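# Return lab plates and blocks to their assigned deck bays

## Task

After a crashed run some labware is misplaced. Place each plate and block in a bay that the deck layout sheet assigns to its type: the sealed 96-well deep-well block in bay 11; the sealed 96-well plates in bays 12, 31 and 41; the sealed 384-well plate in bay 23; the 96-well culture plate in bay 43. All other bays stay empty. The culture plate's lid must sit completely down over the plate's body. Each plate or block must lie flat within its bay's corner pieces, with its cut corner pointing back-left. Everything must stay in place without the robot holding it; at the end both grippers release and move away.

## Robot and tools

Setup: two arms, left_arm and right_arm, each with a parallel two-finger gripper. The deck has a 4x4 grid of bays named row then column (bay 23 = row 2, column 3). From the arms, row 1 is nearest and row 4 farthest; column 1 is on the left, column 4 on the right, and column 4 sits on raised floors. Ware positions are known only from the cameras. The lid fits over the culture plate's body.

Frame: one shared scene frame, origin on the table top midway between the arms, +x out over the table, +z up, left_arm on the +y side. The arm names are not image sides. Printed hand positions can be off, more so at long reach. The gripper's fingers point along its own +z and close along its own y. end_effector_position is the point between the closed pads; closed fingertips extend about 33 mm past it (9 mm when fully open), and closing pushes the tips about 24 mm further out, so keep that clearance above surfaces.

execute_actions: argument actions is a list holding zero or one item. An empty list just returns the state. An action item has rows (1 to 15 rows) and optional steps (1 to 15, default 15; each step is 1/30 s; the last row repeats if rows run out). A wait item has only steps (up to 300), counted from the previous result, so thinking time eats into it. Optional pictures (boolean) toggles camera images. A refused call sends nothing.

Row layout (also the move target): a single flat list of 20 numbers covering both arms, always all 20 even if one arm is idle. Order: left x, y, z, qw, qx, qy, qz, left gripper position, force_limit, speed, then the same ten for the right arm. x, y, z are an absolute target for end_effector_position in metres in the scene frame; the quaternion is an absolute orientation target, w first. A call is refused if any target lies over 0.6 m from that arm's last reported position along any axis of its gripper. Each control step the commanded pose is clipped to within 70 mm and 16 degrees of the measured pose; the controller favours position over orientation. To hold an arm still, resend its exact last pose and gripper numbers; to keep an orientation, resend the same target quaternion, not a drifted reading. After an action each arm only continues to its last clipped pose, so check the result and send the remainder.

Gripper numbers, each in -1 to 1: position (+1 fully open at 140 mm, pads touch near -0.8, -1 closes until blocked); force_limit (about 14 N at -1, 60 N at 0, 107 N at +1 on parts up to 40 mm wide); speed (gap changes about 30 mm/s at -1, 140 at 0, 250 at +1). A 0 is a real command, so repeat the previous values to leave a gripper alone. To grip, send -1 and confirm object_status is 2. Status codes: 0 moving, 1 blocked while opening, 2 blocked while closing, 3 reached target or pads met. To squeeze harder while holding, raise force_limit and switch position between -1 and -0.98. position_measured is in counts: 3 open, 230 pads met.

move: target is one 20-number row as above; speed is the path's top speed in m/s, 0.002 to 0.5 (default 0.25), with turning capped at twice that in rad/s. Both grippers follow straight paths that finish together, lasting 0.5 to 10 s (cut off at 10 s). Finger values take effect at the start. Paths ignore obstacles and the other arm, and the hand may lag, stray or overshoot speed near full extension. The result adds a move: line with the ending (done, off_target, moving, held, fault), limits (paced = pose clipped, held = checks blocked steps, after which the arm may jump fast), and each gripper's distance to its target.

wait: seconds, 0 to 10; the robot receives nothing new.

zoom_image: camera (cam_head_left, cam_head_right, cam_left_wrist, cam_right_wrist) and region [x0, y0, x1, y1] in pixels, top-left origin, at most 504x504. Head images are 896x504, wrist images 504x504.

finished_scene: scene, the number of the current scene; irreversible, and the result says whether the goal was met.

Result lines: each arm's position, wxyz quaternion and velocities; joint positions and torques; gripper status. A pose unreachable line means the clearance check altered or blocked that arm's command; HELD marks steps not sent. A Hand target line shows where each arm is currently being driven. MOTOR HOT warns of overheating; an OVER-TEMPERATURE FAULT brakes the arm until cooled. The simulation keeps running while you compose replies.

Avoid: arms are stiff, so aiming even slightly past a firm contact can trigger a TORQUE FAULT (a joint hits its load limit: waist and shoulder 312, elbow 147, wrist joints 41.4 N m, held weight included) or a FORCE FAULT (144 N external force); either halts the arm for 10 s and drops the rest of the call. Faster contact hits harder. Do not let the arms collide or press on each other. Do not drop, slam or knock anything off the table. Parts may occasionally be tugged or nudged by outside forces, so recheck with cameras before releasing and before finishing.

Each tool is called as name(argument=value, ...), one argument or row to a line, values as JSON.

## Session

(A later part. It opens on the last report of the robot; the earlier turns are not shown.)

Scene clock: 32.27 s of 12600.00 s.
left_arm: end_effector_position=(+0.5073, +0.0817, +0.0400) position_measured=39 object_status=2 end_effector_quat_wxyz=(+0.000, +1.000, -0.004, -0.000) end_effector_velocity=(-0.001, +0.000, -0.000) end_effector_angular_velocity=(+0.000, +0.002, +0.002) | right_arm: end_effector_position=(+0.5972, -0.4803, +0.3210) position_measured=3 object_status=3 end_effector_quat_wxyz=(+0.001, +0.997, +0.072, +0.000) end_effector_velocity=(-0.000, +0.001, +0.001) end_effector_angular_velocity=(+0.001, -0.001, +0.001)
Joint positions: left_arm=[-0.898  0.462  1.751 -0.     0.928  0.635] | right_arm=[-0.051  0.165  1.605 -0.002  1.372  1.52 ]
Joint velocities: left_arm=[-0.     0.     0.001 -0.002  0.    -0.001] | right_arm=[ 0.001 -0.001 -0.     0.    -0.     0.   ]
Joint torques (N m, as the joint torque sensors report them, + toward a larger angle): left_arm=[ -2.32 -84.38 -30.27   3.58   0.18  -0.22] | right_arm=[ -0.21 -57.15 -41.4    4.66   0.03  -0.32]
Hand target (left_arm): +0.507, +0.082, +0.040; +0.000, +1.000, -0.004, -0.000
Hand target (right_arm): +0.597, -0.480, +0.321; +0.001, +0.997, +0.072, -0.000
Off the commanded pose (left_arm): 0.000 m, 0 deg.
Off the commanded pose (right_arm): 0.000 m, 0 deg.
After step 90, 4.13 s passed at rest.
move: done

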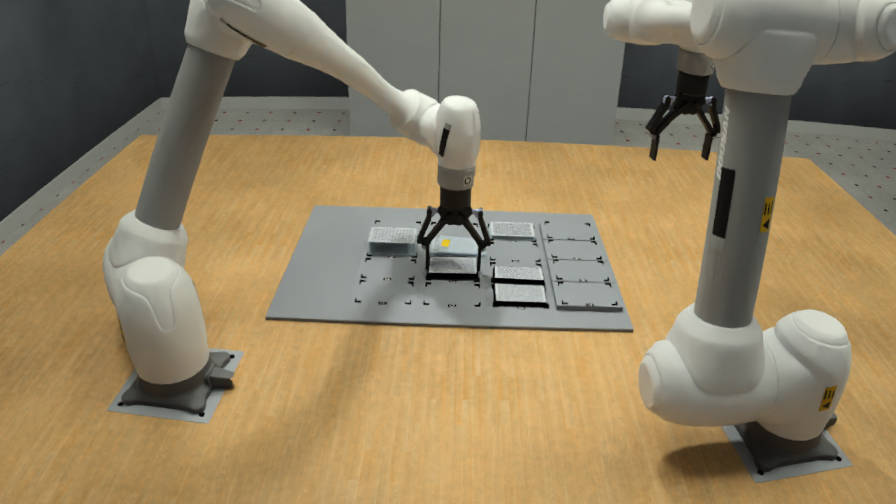

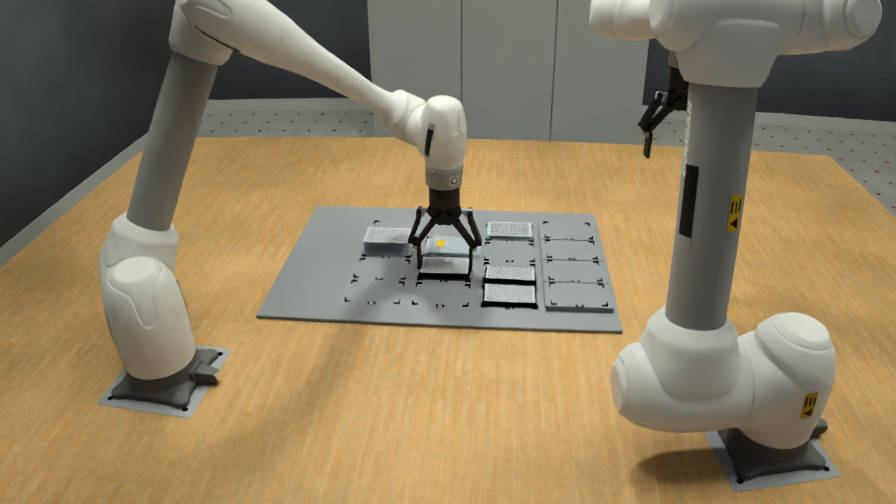

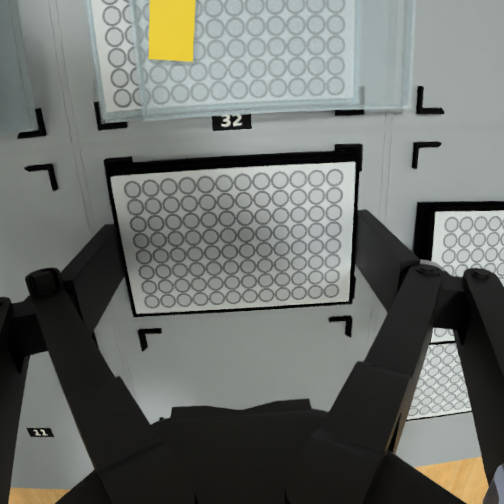

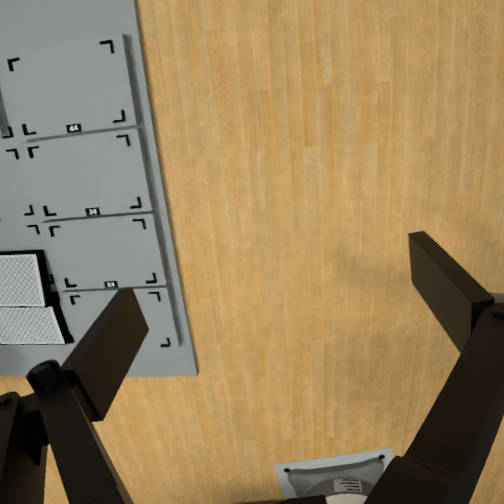

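move(
  target=[0.5072,0.0812,0.036,0,1,-0.004,0,0.55,-0.3,-1,0.5972,-0.4803,0.321,0.001,0.997,0.072,0,1,-0.6,-1],
  speed=0.006,
)

move(
  target=[0.5072,0.0812,0.036,0,1,-0.004,0,0.92,-0.3,-1,0.5972,-0.4803,0.321,0.001,0.997,0.072,0,1,-0.6,-1],
)

move(
  target=[0.50,0.0812,0.075,0,1,-0.004,0,0.92,-0.3,-1,0.5972,-0.4803,0.321,0.001,0.997,0.072,0,1,-0.6,-1],
  speed=0.1,
)

move(
  target=[0.48,-0.082,0.07,0,0.996,-0.004,-0.09,1,-0.3,-1,0.5972,-0.4803,0.321,0.001,0.997,0.072,0,1,-0.6,-1],
  speed=0.2,
)

Scene clock: 40.37 s of 12600.00 s.
left_arm: end_effector_position=(+0.5072, +0.0812, +0.0360) position_measured=39 object_status=2 end_effector_quat_wxyz=(+0.000, +1.000, -0.004, -0.000) end_effector_velocity=(+0.000, +0.000, -0.001) end_effector_angular_velocity=(+0.001, +0.000, +0.000) | right_arm: end_effector_position=(+0.5972, -0.4803, +0.3210) position_measured=3 object_status=3 end_effector_quat_wxyz=(+0.001, +0.997, +0.072, +0.000) end_effector_velocity=(-0.001, +0.000, +0.000) end_effector_angular_velocity=(+0.000, -0.000, +0.001)
Joint positions: left_arm=[-0.898  0.466  1.753 -0.     0.922  0.635] | right_arm=[-0.051  0.165  1.605 -0.002  1.372  1.52 ]
Joint velocities: left_arm=[ 0.     0.001  0.     0.    -0.    -0.   ] | right_arm=[ 0.001 -0.001  0.001  0.     0.    -0.   ]
Joint torques (N m, as the joint torque sensors report them, + toward a larger angle): left_arm=[  0.5  -80.62 -30.39   4.43  -1.34   0.05] | right_arm=[  0.64 -57.02 -42.02   5.03  -0.22  -0.38]
Hand target (left_arm): +0.507, +0.081, +0.036; +0.000, +1.000, -0.004, -0.000
Hand target (right_arm): +0.597, -0.480, +0.321; +0.001, +0.997, +0.072, -0.000
Off the commanded pose (left_arm): 0.000 m, 0 deg.
Off the commanded pose (right_arm): 0.000 m, 0 deg.
After step 90, 4.20 s passed at rest.
move: done

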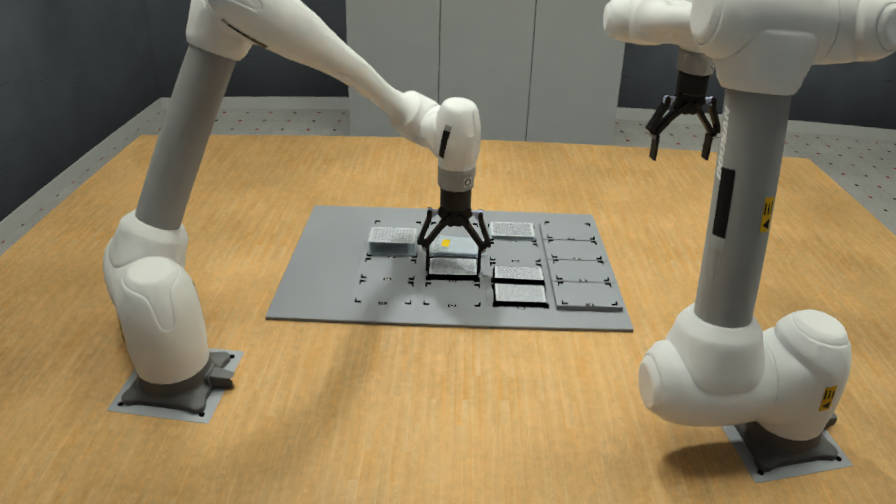

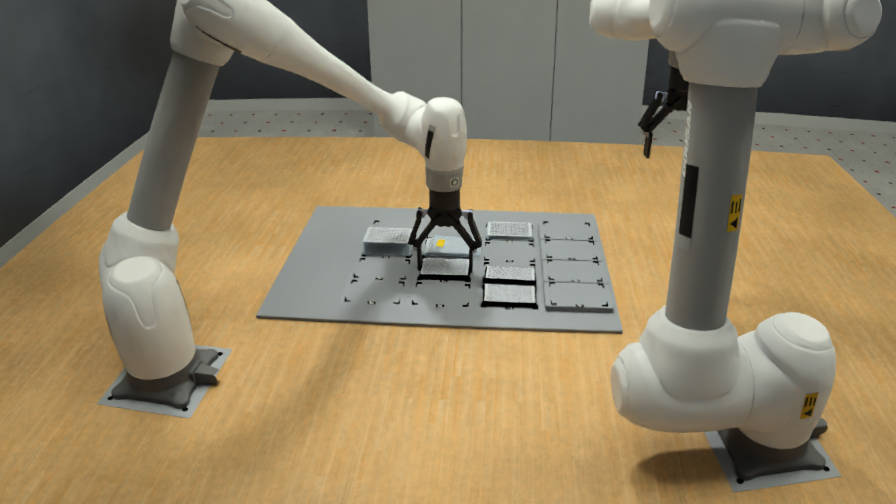

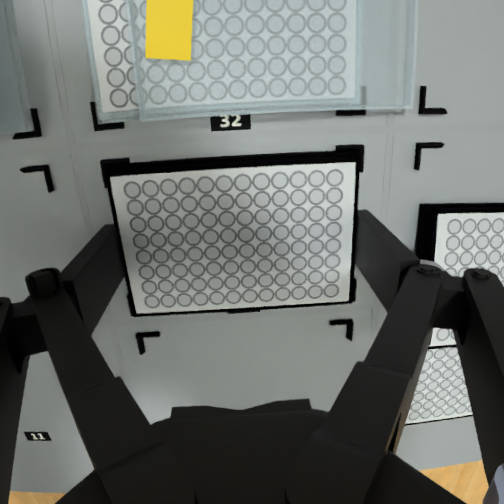

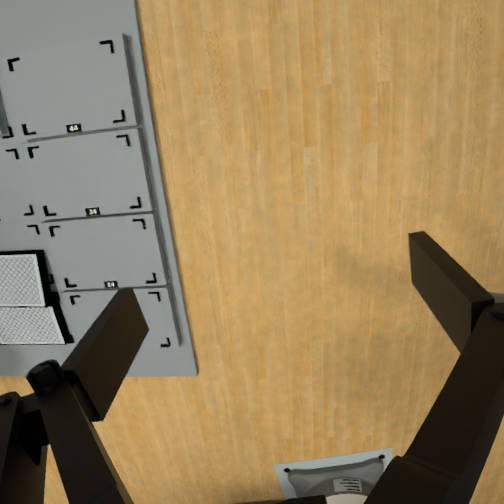

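Scene clock: 41.13 s of 12600.00 s.
left_arm: end_effector_position=(+0.5072, +0.0812, +0.0360) position_measured=13 object_status=3 end_effector_quat_wxyz=(-0.000, +1.000, -0.004, +0.000) end_effector_velocity=(+0.000, -0.000, +0.000) end_effector_angular_velocity=(-0.001, +0.000, +0.001) | right_arm: end_effector_position=(+0.5972, -0.4803, +0.3210) position_measured=3 object_status=3 end_effector_quat_wxyz=(+0.001, +0.997, +0.072, +0.000) end_effector_velocity=(+0.000, +0.000, +0.001) end_effector_angular_velocity=(-0.000, -0.001, +0.000)
Joint positions: left_arm=[-0.898  0.466  1.753  0.     0.922  0.635] | right_arm=[-0.051  0.165  1.605 -0.002  1.372  1.52 ]
Joint velocities: left_arm=[ 0.     0.    -0.001 -0.001 -0.    -0.001] | right_arm=[ 0. -0. -0. -0. -0. -0.]
Joint torques (N m, as the joint torque sensors report them, + toward a larger angle): left_arm=[ -1.1  -85.06 -30.18   3.63   0.34  -0.44] | right_arm=[ -0.22 -54.72 -42.78   4.49  -0.3   -0.45]
Hand target (left_arm): +0.507, +0.081, +0.036; +0.000, +1.000, -0.004, -0.000
Hand target (right_arm): +0.597, -0.480, +0.321; +0.001, +0.997, +0.072, -0.000
Off the commanded pose (left_arm): 0.000 m, 0 deg.
Off the commanded pose (right_arm): 0.000 m, 0 deg.
move: done

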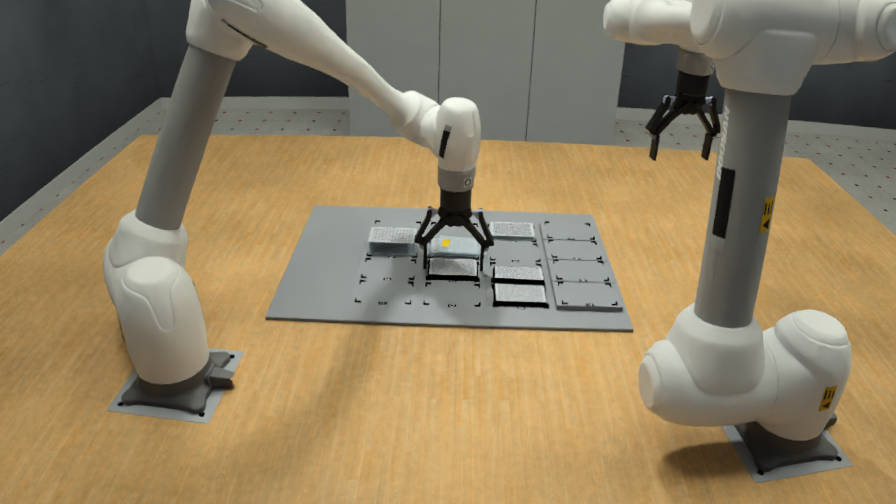

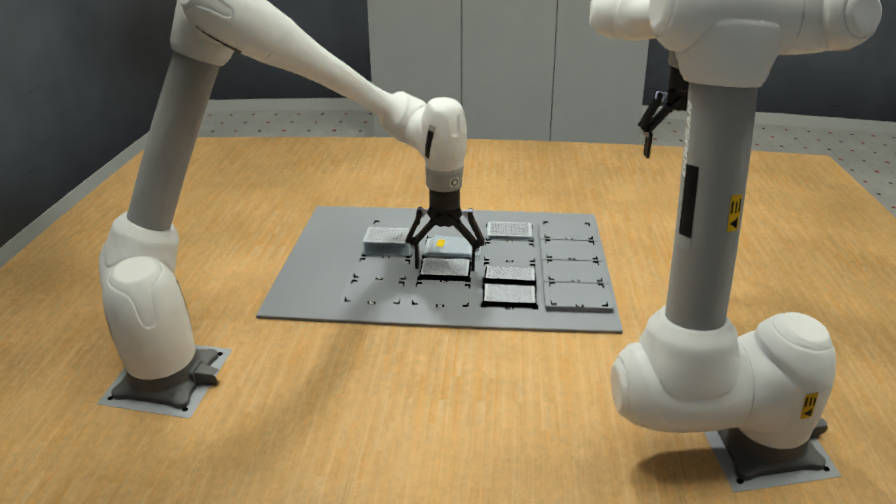

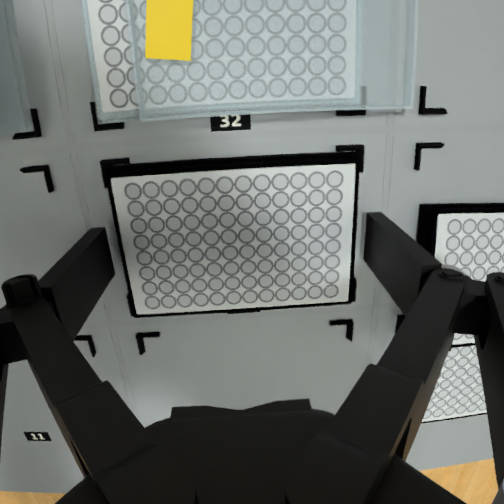

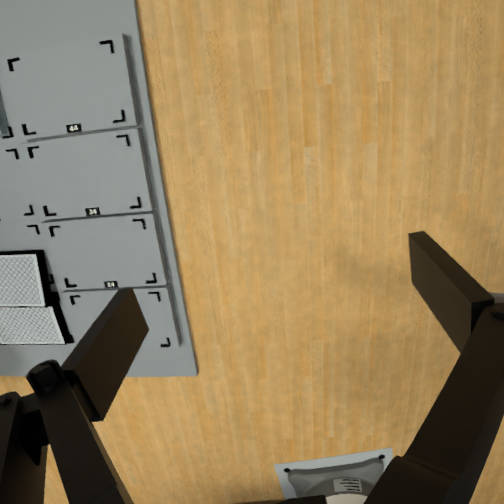

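Scene clock: 41.93 s of 12600.00 s.
left_arm: end_effector_position=(+0.5000, +0.0813, +0.0749) position_measured=13 object_status=3 end_effector_quat_wxyz=(-0.000, +1.000, -0.004, +0.000) end_effector_velocity=(+0.000, +0.000, +0.001) end_effector_angular_velocity=(-0.000, -0.001, -0.000) | right_arm: end_effector_position=(+0.5972, -0.4803, +0.3210) position_measured=3 object_status=3 end_effector_quat_wxyz=(+0.001, +0.997, +0.072, +0.000) end_effector_velocity=(+0.000, -0.001, +0.000) end_effector_angular_velocity=(-0.000, -0.000, -0.001)
Joint positions: left_arm=[-0.907  0.423  1.736  0.     0.982  0.626] | right_arm=[-0.051  0.165  1.605 -0.002  1.372  1.52 ]
Joint velocities: left_arm=[ 0.    -0.001 -0.001  0.001  0.001 -0.   ] | right_arm=[-0.001  0.    -0.001 -0.    -0.    -0.   ]
Joint torques (N m, as the joint torque sensors report them, + toward a larger angle): left_arm=[ -0.75 -81.79 -31.05   3.76   0.46  -0.3 ] | right_arm=[  1.72 -56.47 -42.21   4.23   0.3   -0.44]
Hand target (left_arm): +0.500, +0.081, +0.075; -0.000, +1.000, -0.004, +0.000
Hand target (right_arm): +0.597, -0.480, +0.321; +0.001, +0.997, +0.072, -0.000
Off the commanded pose (left_arm): 0.000 m, 0 deg.
Off the commanded pose (right_arm): 0.000 m, 0 deg.
move: done

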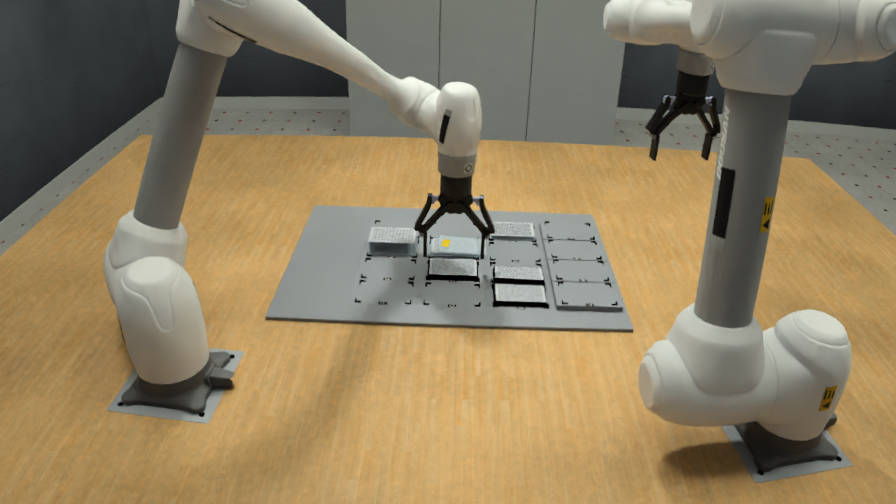

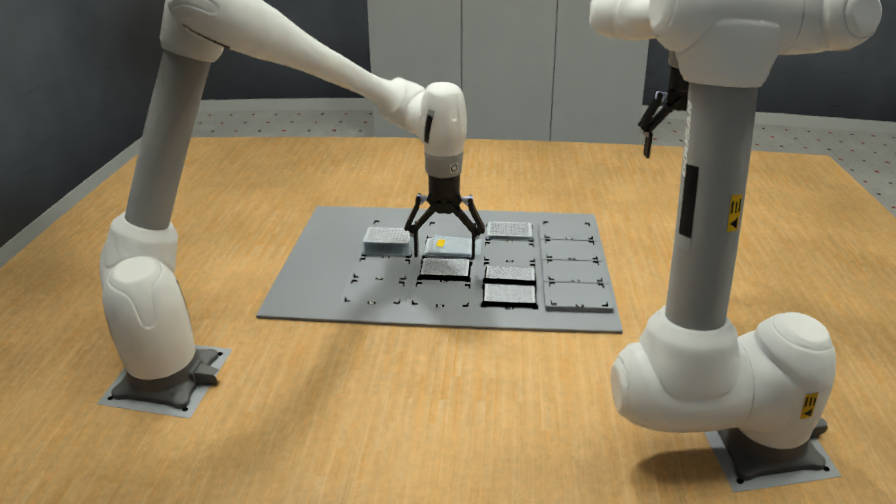

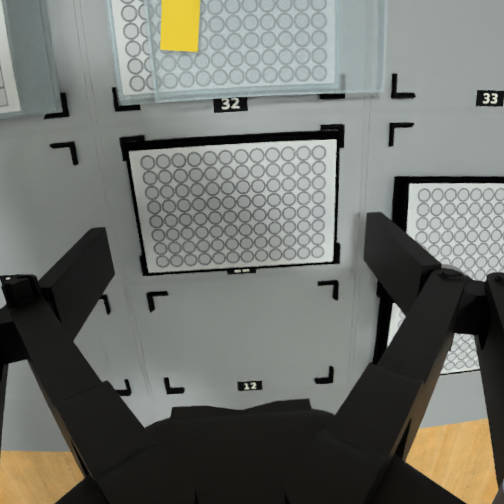

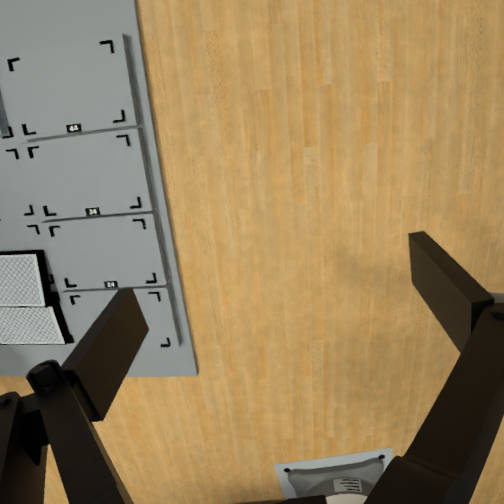

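Scene clock: 43.23 s of 12600.00 s.
left_arm: end_effector_position=(+0.4799, -0.0819, +0.0701) position_measured=3 object_status=3 end_effector_quat_wxyz=(+0.000, +0.996, -0.004, -0.090) end_effector_velocity=(-0.000, -0.001, -0.000) end_effector_angular_velocity=(+0.001, +0.001, -0.001) | right_arm: end_effector_position=(+0.5972, -0.4803, +0.3210) position_measured=3 object_status=3 end_effector_quat_wxyz=(+0.001, +0.997, +0.072, +0.000) end_effector_velocity=(-0.001, +0.001, +0.001) end_effector_angular_velocity=(-0.000, -0.001, +0.002)
Joint positions: left_arm=[-0.978  0.65   1.383 -0.164  1.208  0.621] | right_arm=[-0.051  0.165  1.605 -0.002  1.372  1.52 ]
Joint velocities: left_arm=[-0.001  0.001 -0.002 -0.     0.002 -0.   ] | right_arm=[ 0.002 -0.002  0.001 -0.     0.    -0.   ]
Joint torques (N m, as the joint torque sensors report them, + toward a larger angle): left_arm=[  -0.99 -104.06  -32.95    3.57    0.48   -0.5 ] | right_arm=[ -0.46 -57.12 -41.23   4.31  -0.62   0.01]
Hand target (left_arm): +0.480, -0.082, +0.070; +0.000, +0.996, -0.004, -0.090
Hand target (right_arm): +0.597, -0.480, +0.321; +0.001, +0.997, +0.072, -0.000
Off the commanded pose (left_arm): 0.000 m, 0 deg.
Off the commanded pose (right_arm): 0.000 m, 0 deg.
move: done

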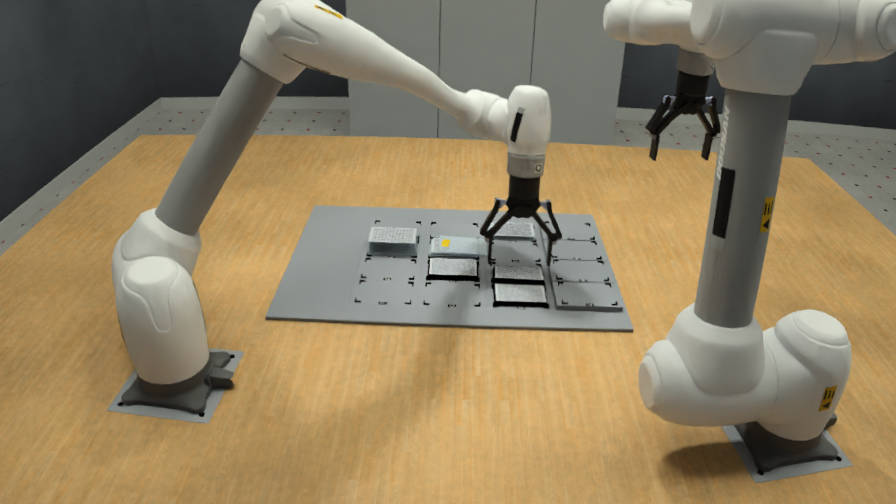

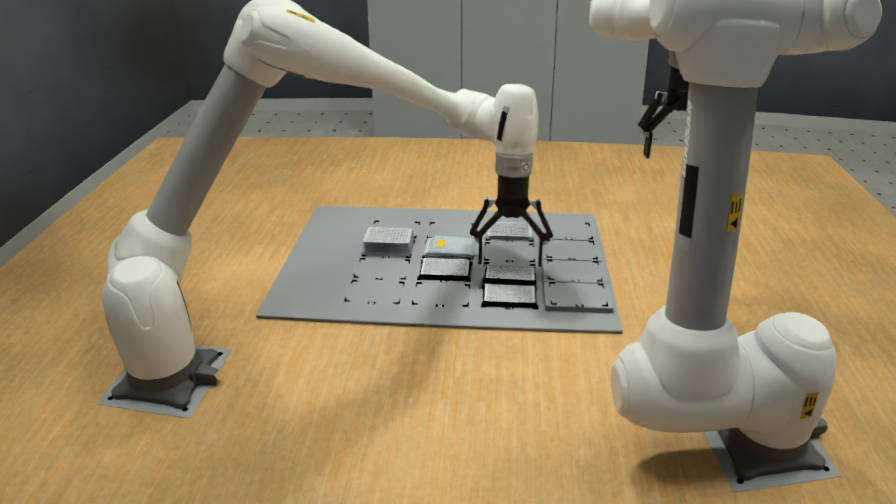

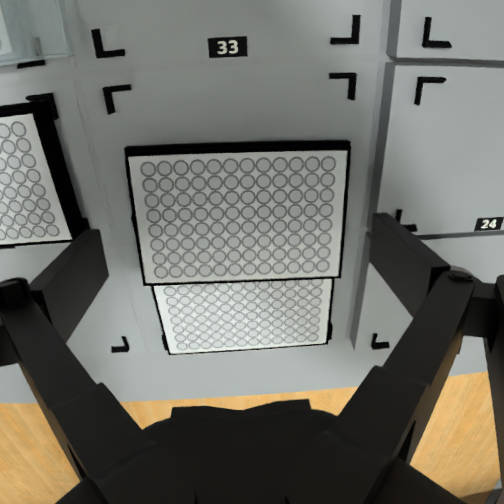

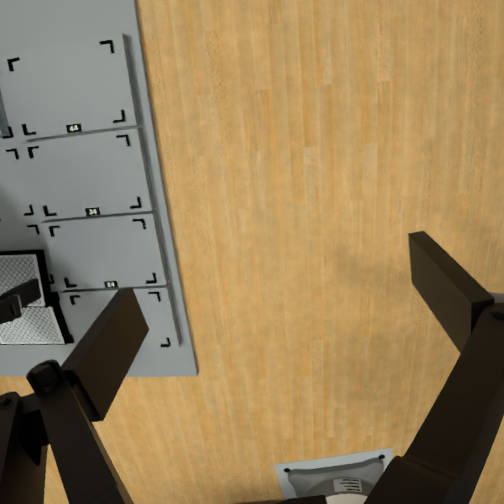

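move(
  target=[0.477,-0.0835,0.0445,0,0.996,-0.016,-0.09,0.95,-0.3,-1,0.5972,-0.4803,0.321,0.001,0.997,0.072,0,1,-0.6,-1],
  speed=0.04,
)

move(
  target=[0.477,-0.0835,0.0445,0,0.996,-0.016,-0.09,0.55,-0.3,-1,0.5972,-0.4803,0.321,0.001,0.997,0.072,0,1,-0.6,-1],
)

Scene clock: 48.23 s of 12600.00 s.
left_arm: end_effector_position=(+0.4770, -0.0835, +0.0446) position_measured=9 object_status=3 end_effector_quat_wxyz=(+0.000, +0.996, -0.016, -0.090) end_effector_velocity=(+0.001, +0.000, -0.001) end_effector_angular_velocity=(+0.000, -0.001, -0.000) | right_arm: end_effector_position=(+0.5972, -0.4803, +0.3210) position_measured=3 object_status=3 end_effector_quat_wxyz=(+0.001, +0.997, +0.072, +0.000) end_effector_velocity=(-0.000, -0.000, +0.001) end_effector_angular_velocity=(+0.001, -0.001, -0.001)
Joint positions: left_arm=[-0.982  0.669  1.399 -0.166  1.174  0.647] | right_arm=[-0.051  0.165  1.605 -0.002  1.372  1.52 ]
Joint velocities: left_arm=[ 0.001  0.     0.001  0.001 -0.001  0.001] | right_arm=[-0.001 -0.001  0.     0.001 -0.    -0.   ]
Joint torques (N m, as the joint torque sensors report them, + toward a larger angle): left_arm=[  -1.05 -106.07  -32.49    3.66    0.84   -0.27] | right_arm=[  4.71 -57.89 -44.44   4.11  -0.16  -0.43]
Hand target (left_arm): +0.477, -0.084, +0.044; +0.000, +0.996, -0.016, -0.090
Hand target (right_arm): +0.597, -0.480, +0.321; +0.001, +0.997, +0.072, -0.000
Off the commanded pose (left_arm): 0.000 m, 0 deg.
Off the commanded pose (right_arm): 0.000 m, 0 deg.
After step 90, 1.07 s passed at rest.
move: done

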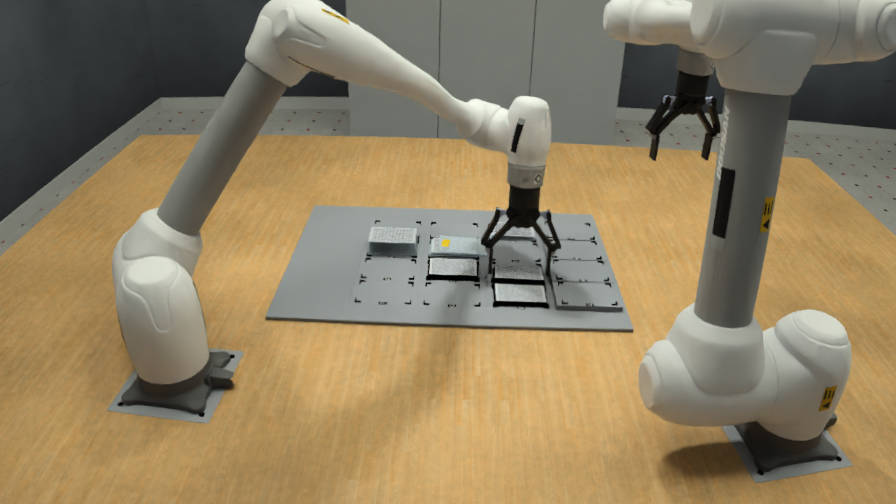

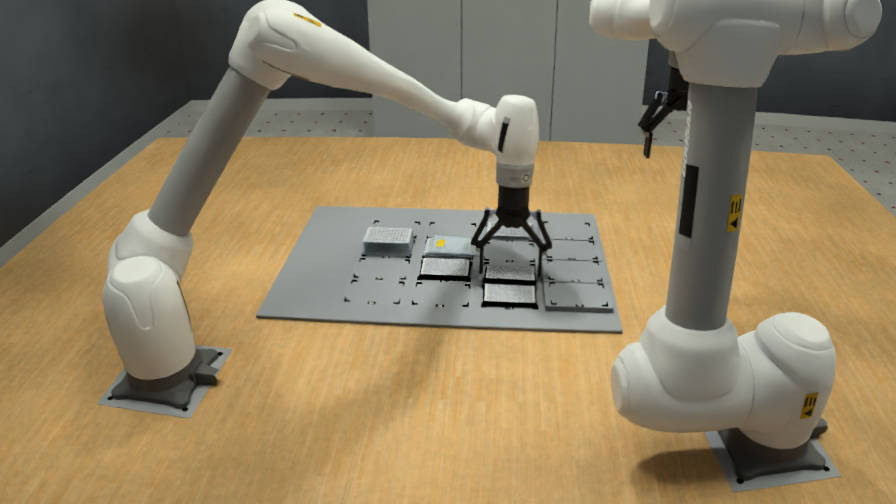

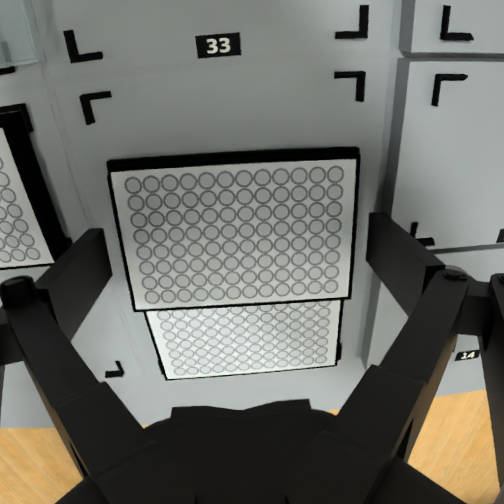

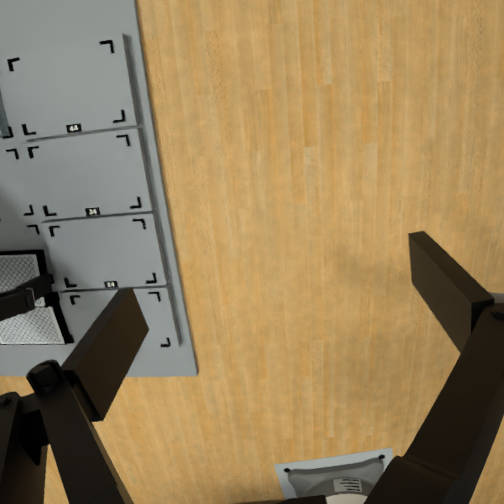

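Scene clock: 49.07 s of 12600.00 s.
left_arm: end_effector_position=(+0.4770, -0.0835, +0.0446) position_measured=39 object_status=2 end_effector_quat_wxyz=(+0.000, +0.996, -0.016, -0.090) end_effector_velocity=(-0.000, +0.001, -0.000) end_effector_angular_velocity=(+0.001, +0.000, -0.001) | right_arm: end_effector_position=(+0.5972, -0.4803, +0.3210) position_measured=3 object_status=3 end_effector_quat_wxyz=(+0.001, +0.997, +0.072, +0.000) end_effector_velocity=(-0.000, -0.000, -0.001) end_effector_angular_velocity=(-0.001, +0.001, +0.000)
Joint positions: left_arm=[-0.982  0.669  1.399 -0.166  1.174  0.647] | right_arm=[-0.051  0.165  1.605 -0.002  1.372  1.52 ]
Joint velocities: left_arm=[0.    0.    0.    0.001 0.001 0.001] | right_arm=[ 0.     0.     0.    -0.001 -0.     0.   ]
Joint torques (N m, as the joint torque sensors report them, + toward a larger angle): left_arm=[ -4.96 -84.4  -22.97   3.36  -1.04  -0.16] | right_arm=[  3.19 -56.9  -42.17   3.96  -0.03  -0.37]
Hand target (left_arm): +0.477, -0.084, +0.044; +0.000, +0.996, -0.016, -0.090
Hand target (right_arm): +0.597, -0.480, +0.321; +0.001, +0.997, +0.072, -0.000
Off the commanded pose (left_arm): 0.000 m, 0 deg.
Off the commanded pose (right_arm): 0.000 m, 0 deg.
move: done

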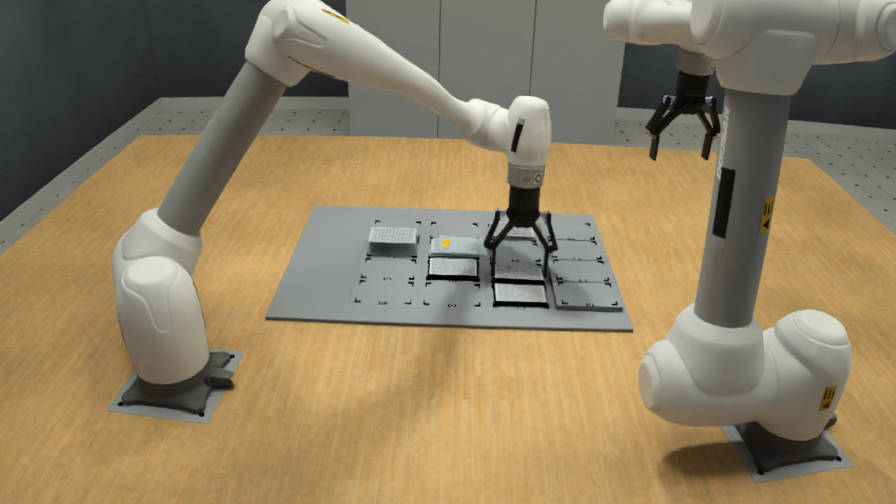

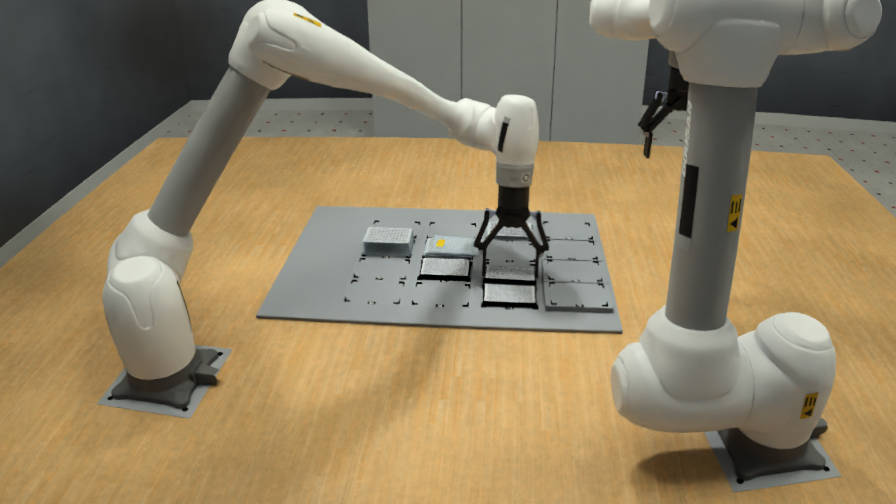

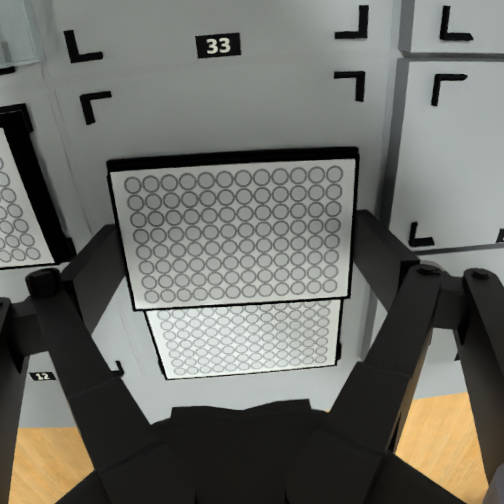

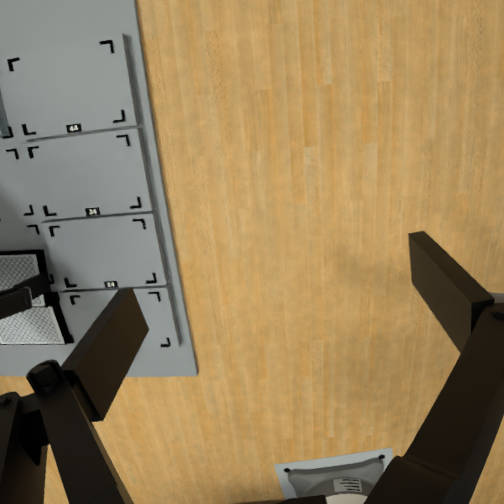

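move(
  target=[0.490,-0.083,0.06,0,0.997,-0.01,-0.06,0.55,-0.3,-1,0.5972,-0.4803,0.321,0.001,0.997,0.072,0,1,-0.6,-1],
  speed=0.05,
)

move(
  target=[0.505,-0.0825,0.046,0,1,-0.004,0,0.55,-0.3,-1,0.5972,-0.4803,0.321,0.001,0.997,0.072,0,1,-0.6,-1],
  speed=0.05,
)

zoom_image(
  camera="cam_left_wrist",
  region=[80,130,400,340],
)

Scene clock: 67.67 s of 12600.00 s.
left_arm: end_effector_position=(+0.4899, -0.0830, +0.0600) position_measured=40 object_status=2 end_effector_quat_wxyz=(+0.000, +0.998, -0.010, -0.060) end_effector_velocity=(+0.001, +0.000, +0.001) end_effector_angular_velocity=(+0.000, -0.002, +0.001) | right_arm: end_effector_position=(+0.5972, -0.4803, +0.3210) position_measured=3 object_status=3 end_effector_quat_wxyz=(+0.001, +0.997, +0.072, +0.000) end_effector_velocity=(-0.000, -0.000, -0.002) end_effector_angular_velocity=(-0.001, +0.003, +0.000)
Joint positions: left_arm=[-0.988  0.649  1.399 -0.112  1.159  0.605] | right_arm=[-0.051  0.165  1.605 -0.002  1.372  1.52 ]
Joint velocities: left_arm=[-0.    -0.001 -0.     0.002  0.    -0.002] | right_arm=[-0.     0.002  0.001 -0.001  0.     0.   ]
Joint torques (N m, as the joint torque sensors report them, + toward a larger angle): left_arm=[  -1.41 -103.29  -33.46    3.47    0.47   -0.5 ] | right_arm=[ -1.02 -57.05 -42.67   4.48  -0.42  -0.23]
Hand target (left_arm): +0.490, -0.083, +0.060; +0.000, +0.998, -0.010, -0.060
Hand target (right_arm): +0.597, -0.480, +0.321; +0.001, +0.997, +0.072, -0.000
Off the commanded pose (left_arm): 0.000 m, 0 deg.
Off the commanded pose (right_arm): 0.000 m, 0 deg.
After step 90, 14.73 s passed at rest.
move: done

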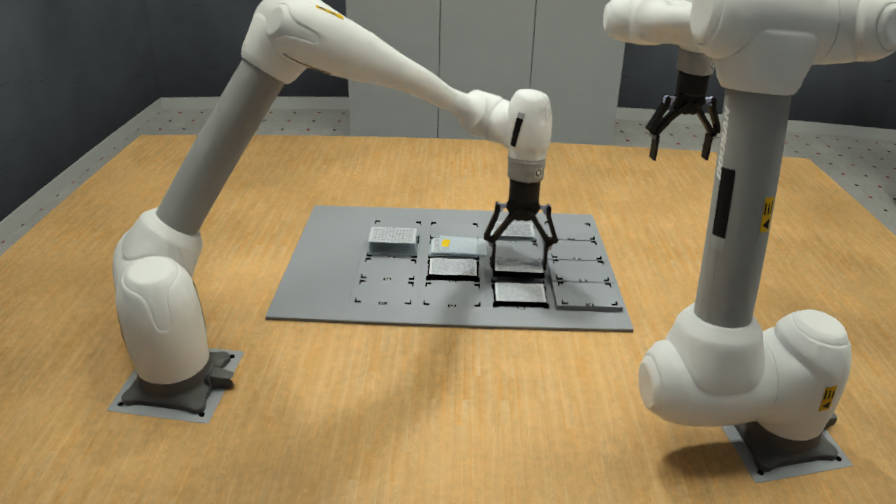

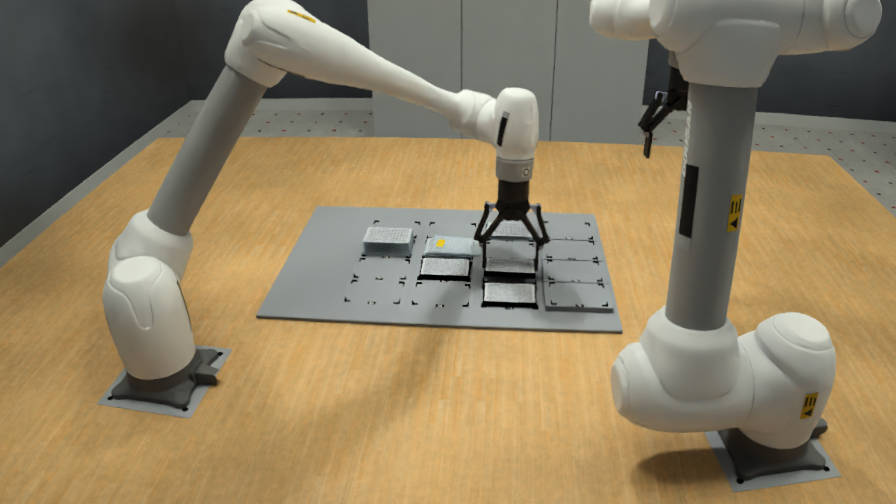

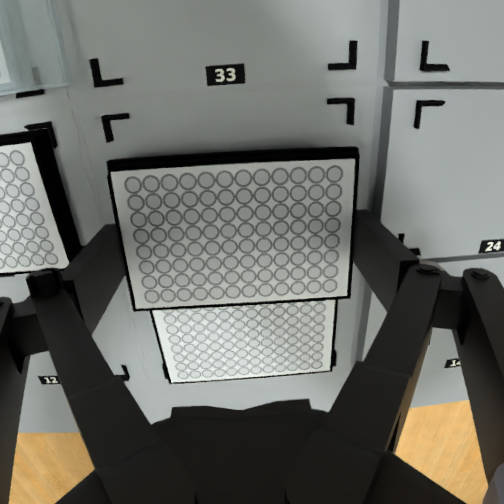

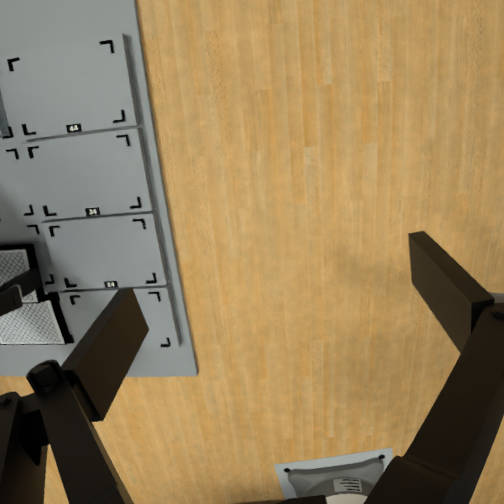

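Scene clock: 69.10 s of 12600.00 s.
left_arm: end_effector_position=(+0.5049, -0.0826, +0.0461) position_measured=40 object_status=2 end_effector_quat_wxyz=(+0.000, +1.000, -0.004, -0.000) end_effector_velocity=(+0.001, +0.000, -0.001) end_effector_angular_velocity=(+0.001, -0.006, +0.000) | right_arm: end_effector_position=(+0.5972, -0.4803, +0.3210) position_measured=3 object_status=3 end_effector_quat_wxyz=(+0.001, +0.997, +0.072, +0.000) end_effector_velocity=(+0.001, -0.000, -0.000) end_effector_angular_velocity=(-0.000, +0.000, -0.000)
Joint positions: left_arm=[-1.012  0.637  1.442 -0.001  1.063  0.521] | right_arm=[-0.051  0.165  1.605 -0.002  1.372  1.52 ]
Joint velocities: left_arm=[-0.001 -0.     0.002  0.006 -0.004 -0.005] | right_arm=[-0.     0.002 -0.001 -0.    -0.     0.   ]
Joint torques (N m, as the joint torque sensors report them, + toward a larger angle): left_arm=[  -1.25 -103.76  -32.66    3.85    0.45   -0.14] | right_arm=[  2.55 -57.6  -42.27   4.58  -0.58  -0.03]
Hand target (left_arm): +0.505, -0.083, +0.046; +0.000, +1.000, -0.004, -0.000
Hand target (right_arm): +0.597, -0.480, +0.321; +0.001, +0.997, +0.072, -0.000
Off the commanded pose (left_arm): 0.000 m, 0 deg.
Off the commanded pose (right_arm): 0.000 m, 0 deg.
move: done

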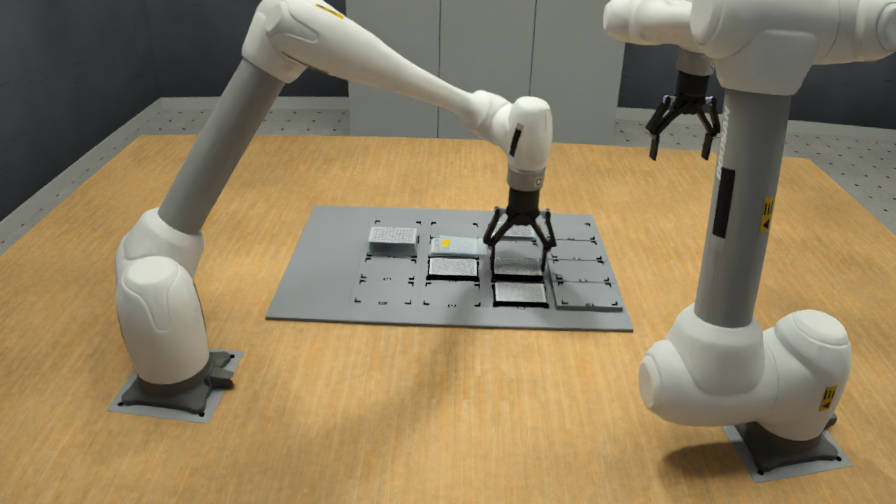

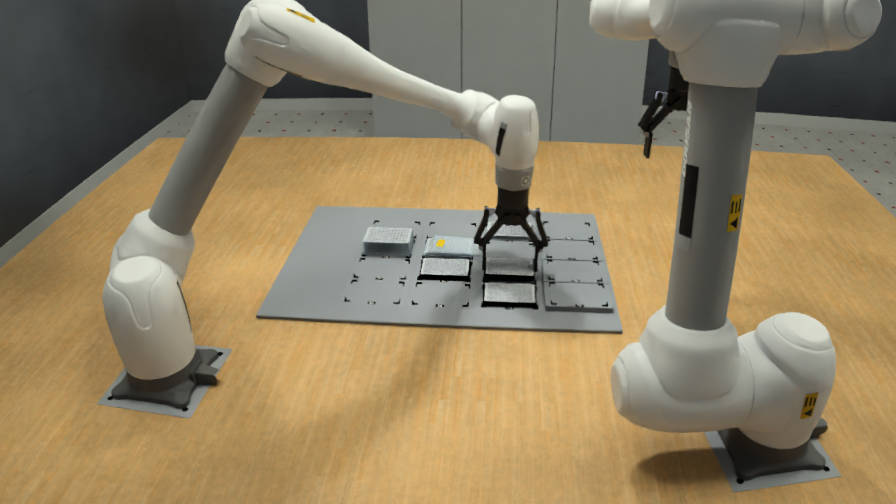

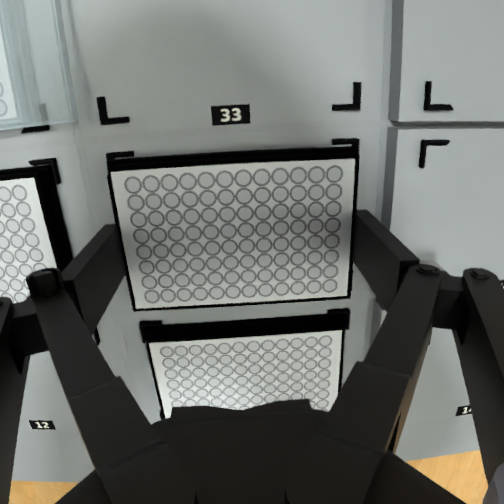

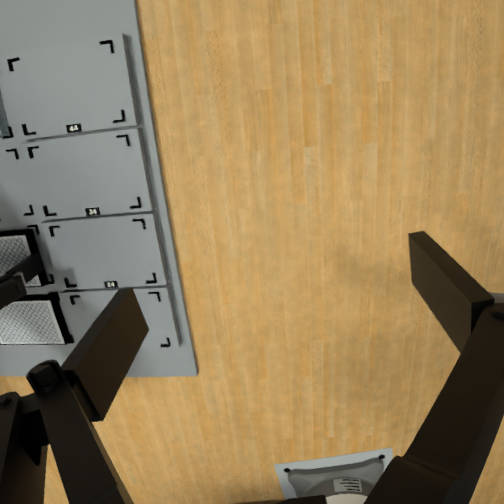

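Region (80, 130, 400, 340) of cam_left_wrist's 504x504 image, scaled by 1.575, with more detail than that image has; it fills the top 331 rows of this view, and the rest is white.

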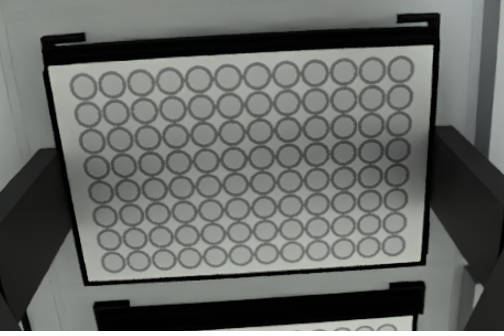

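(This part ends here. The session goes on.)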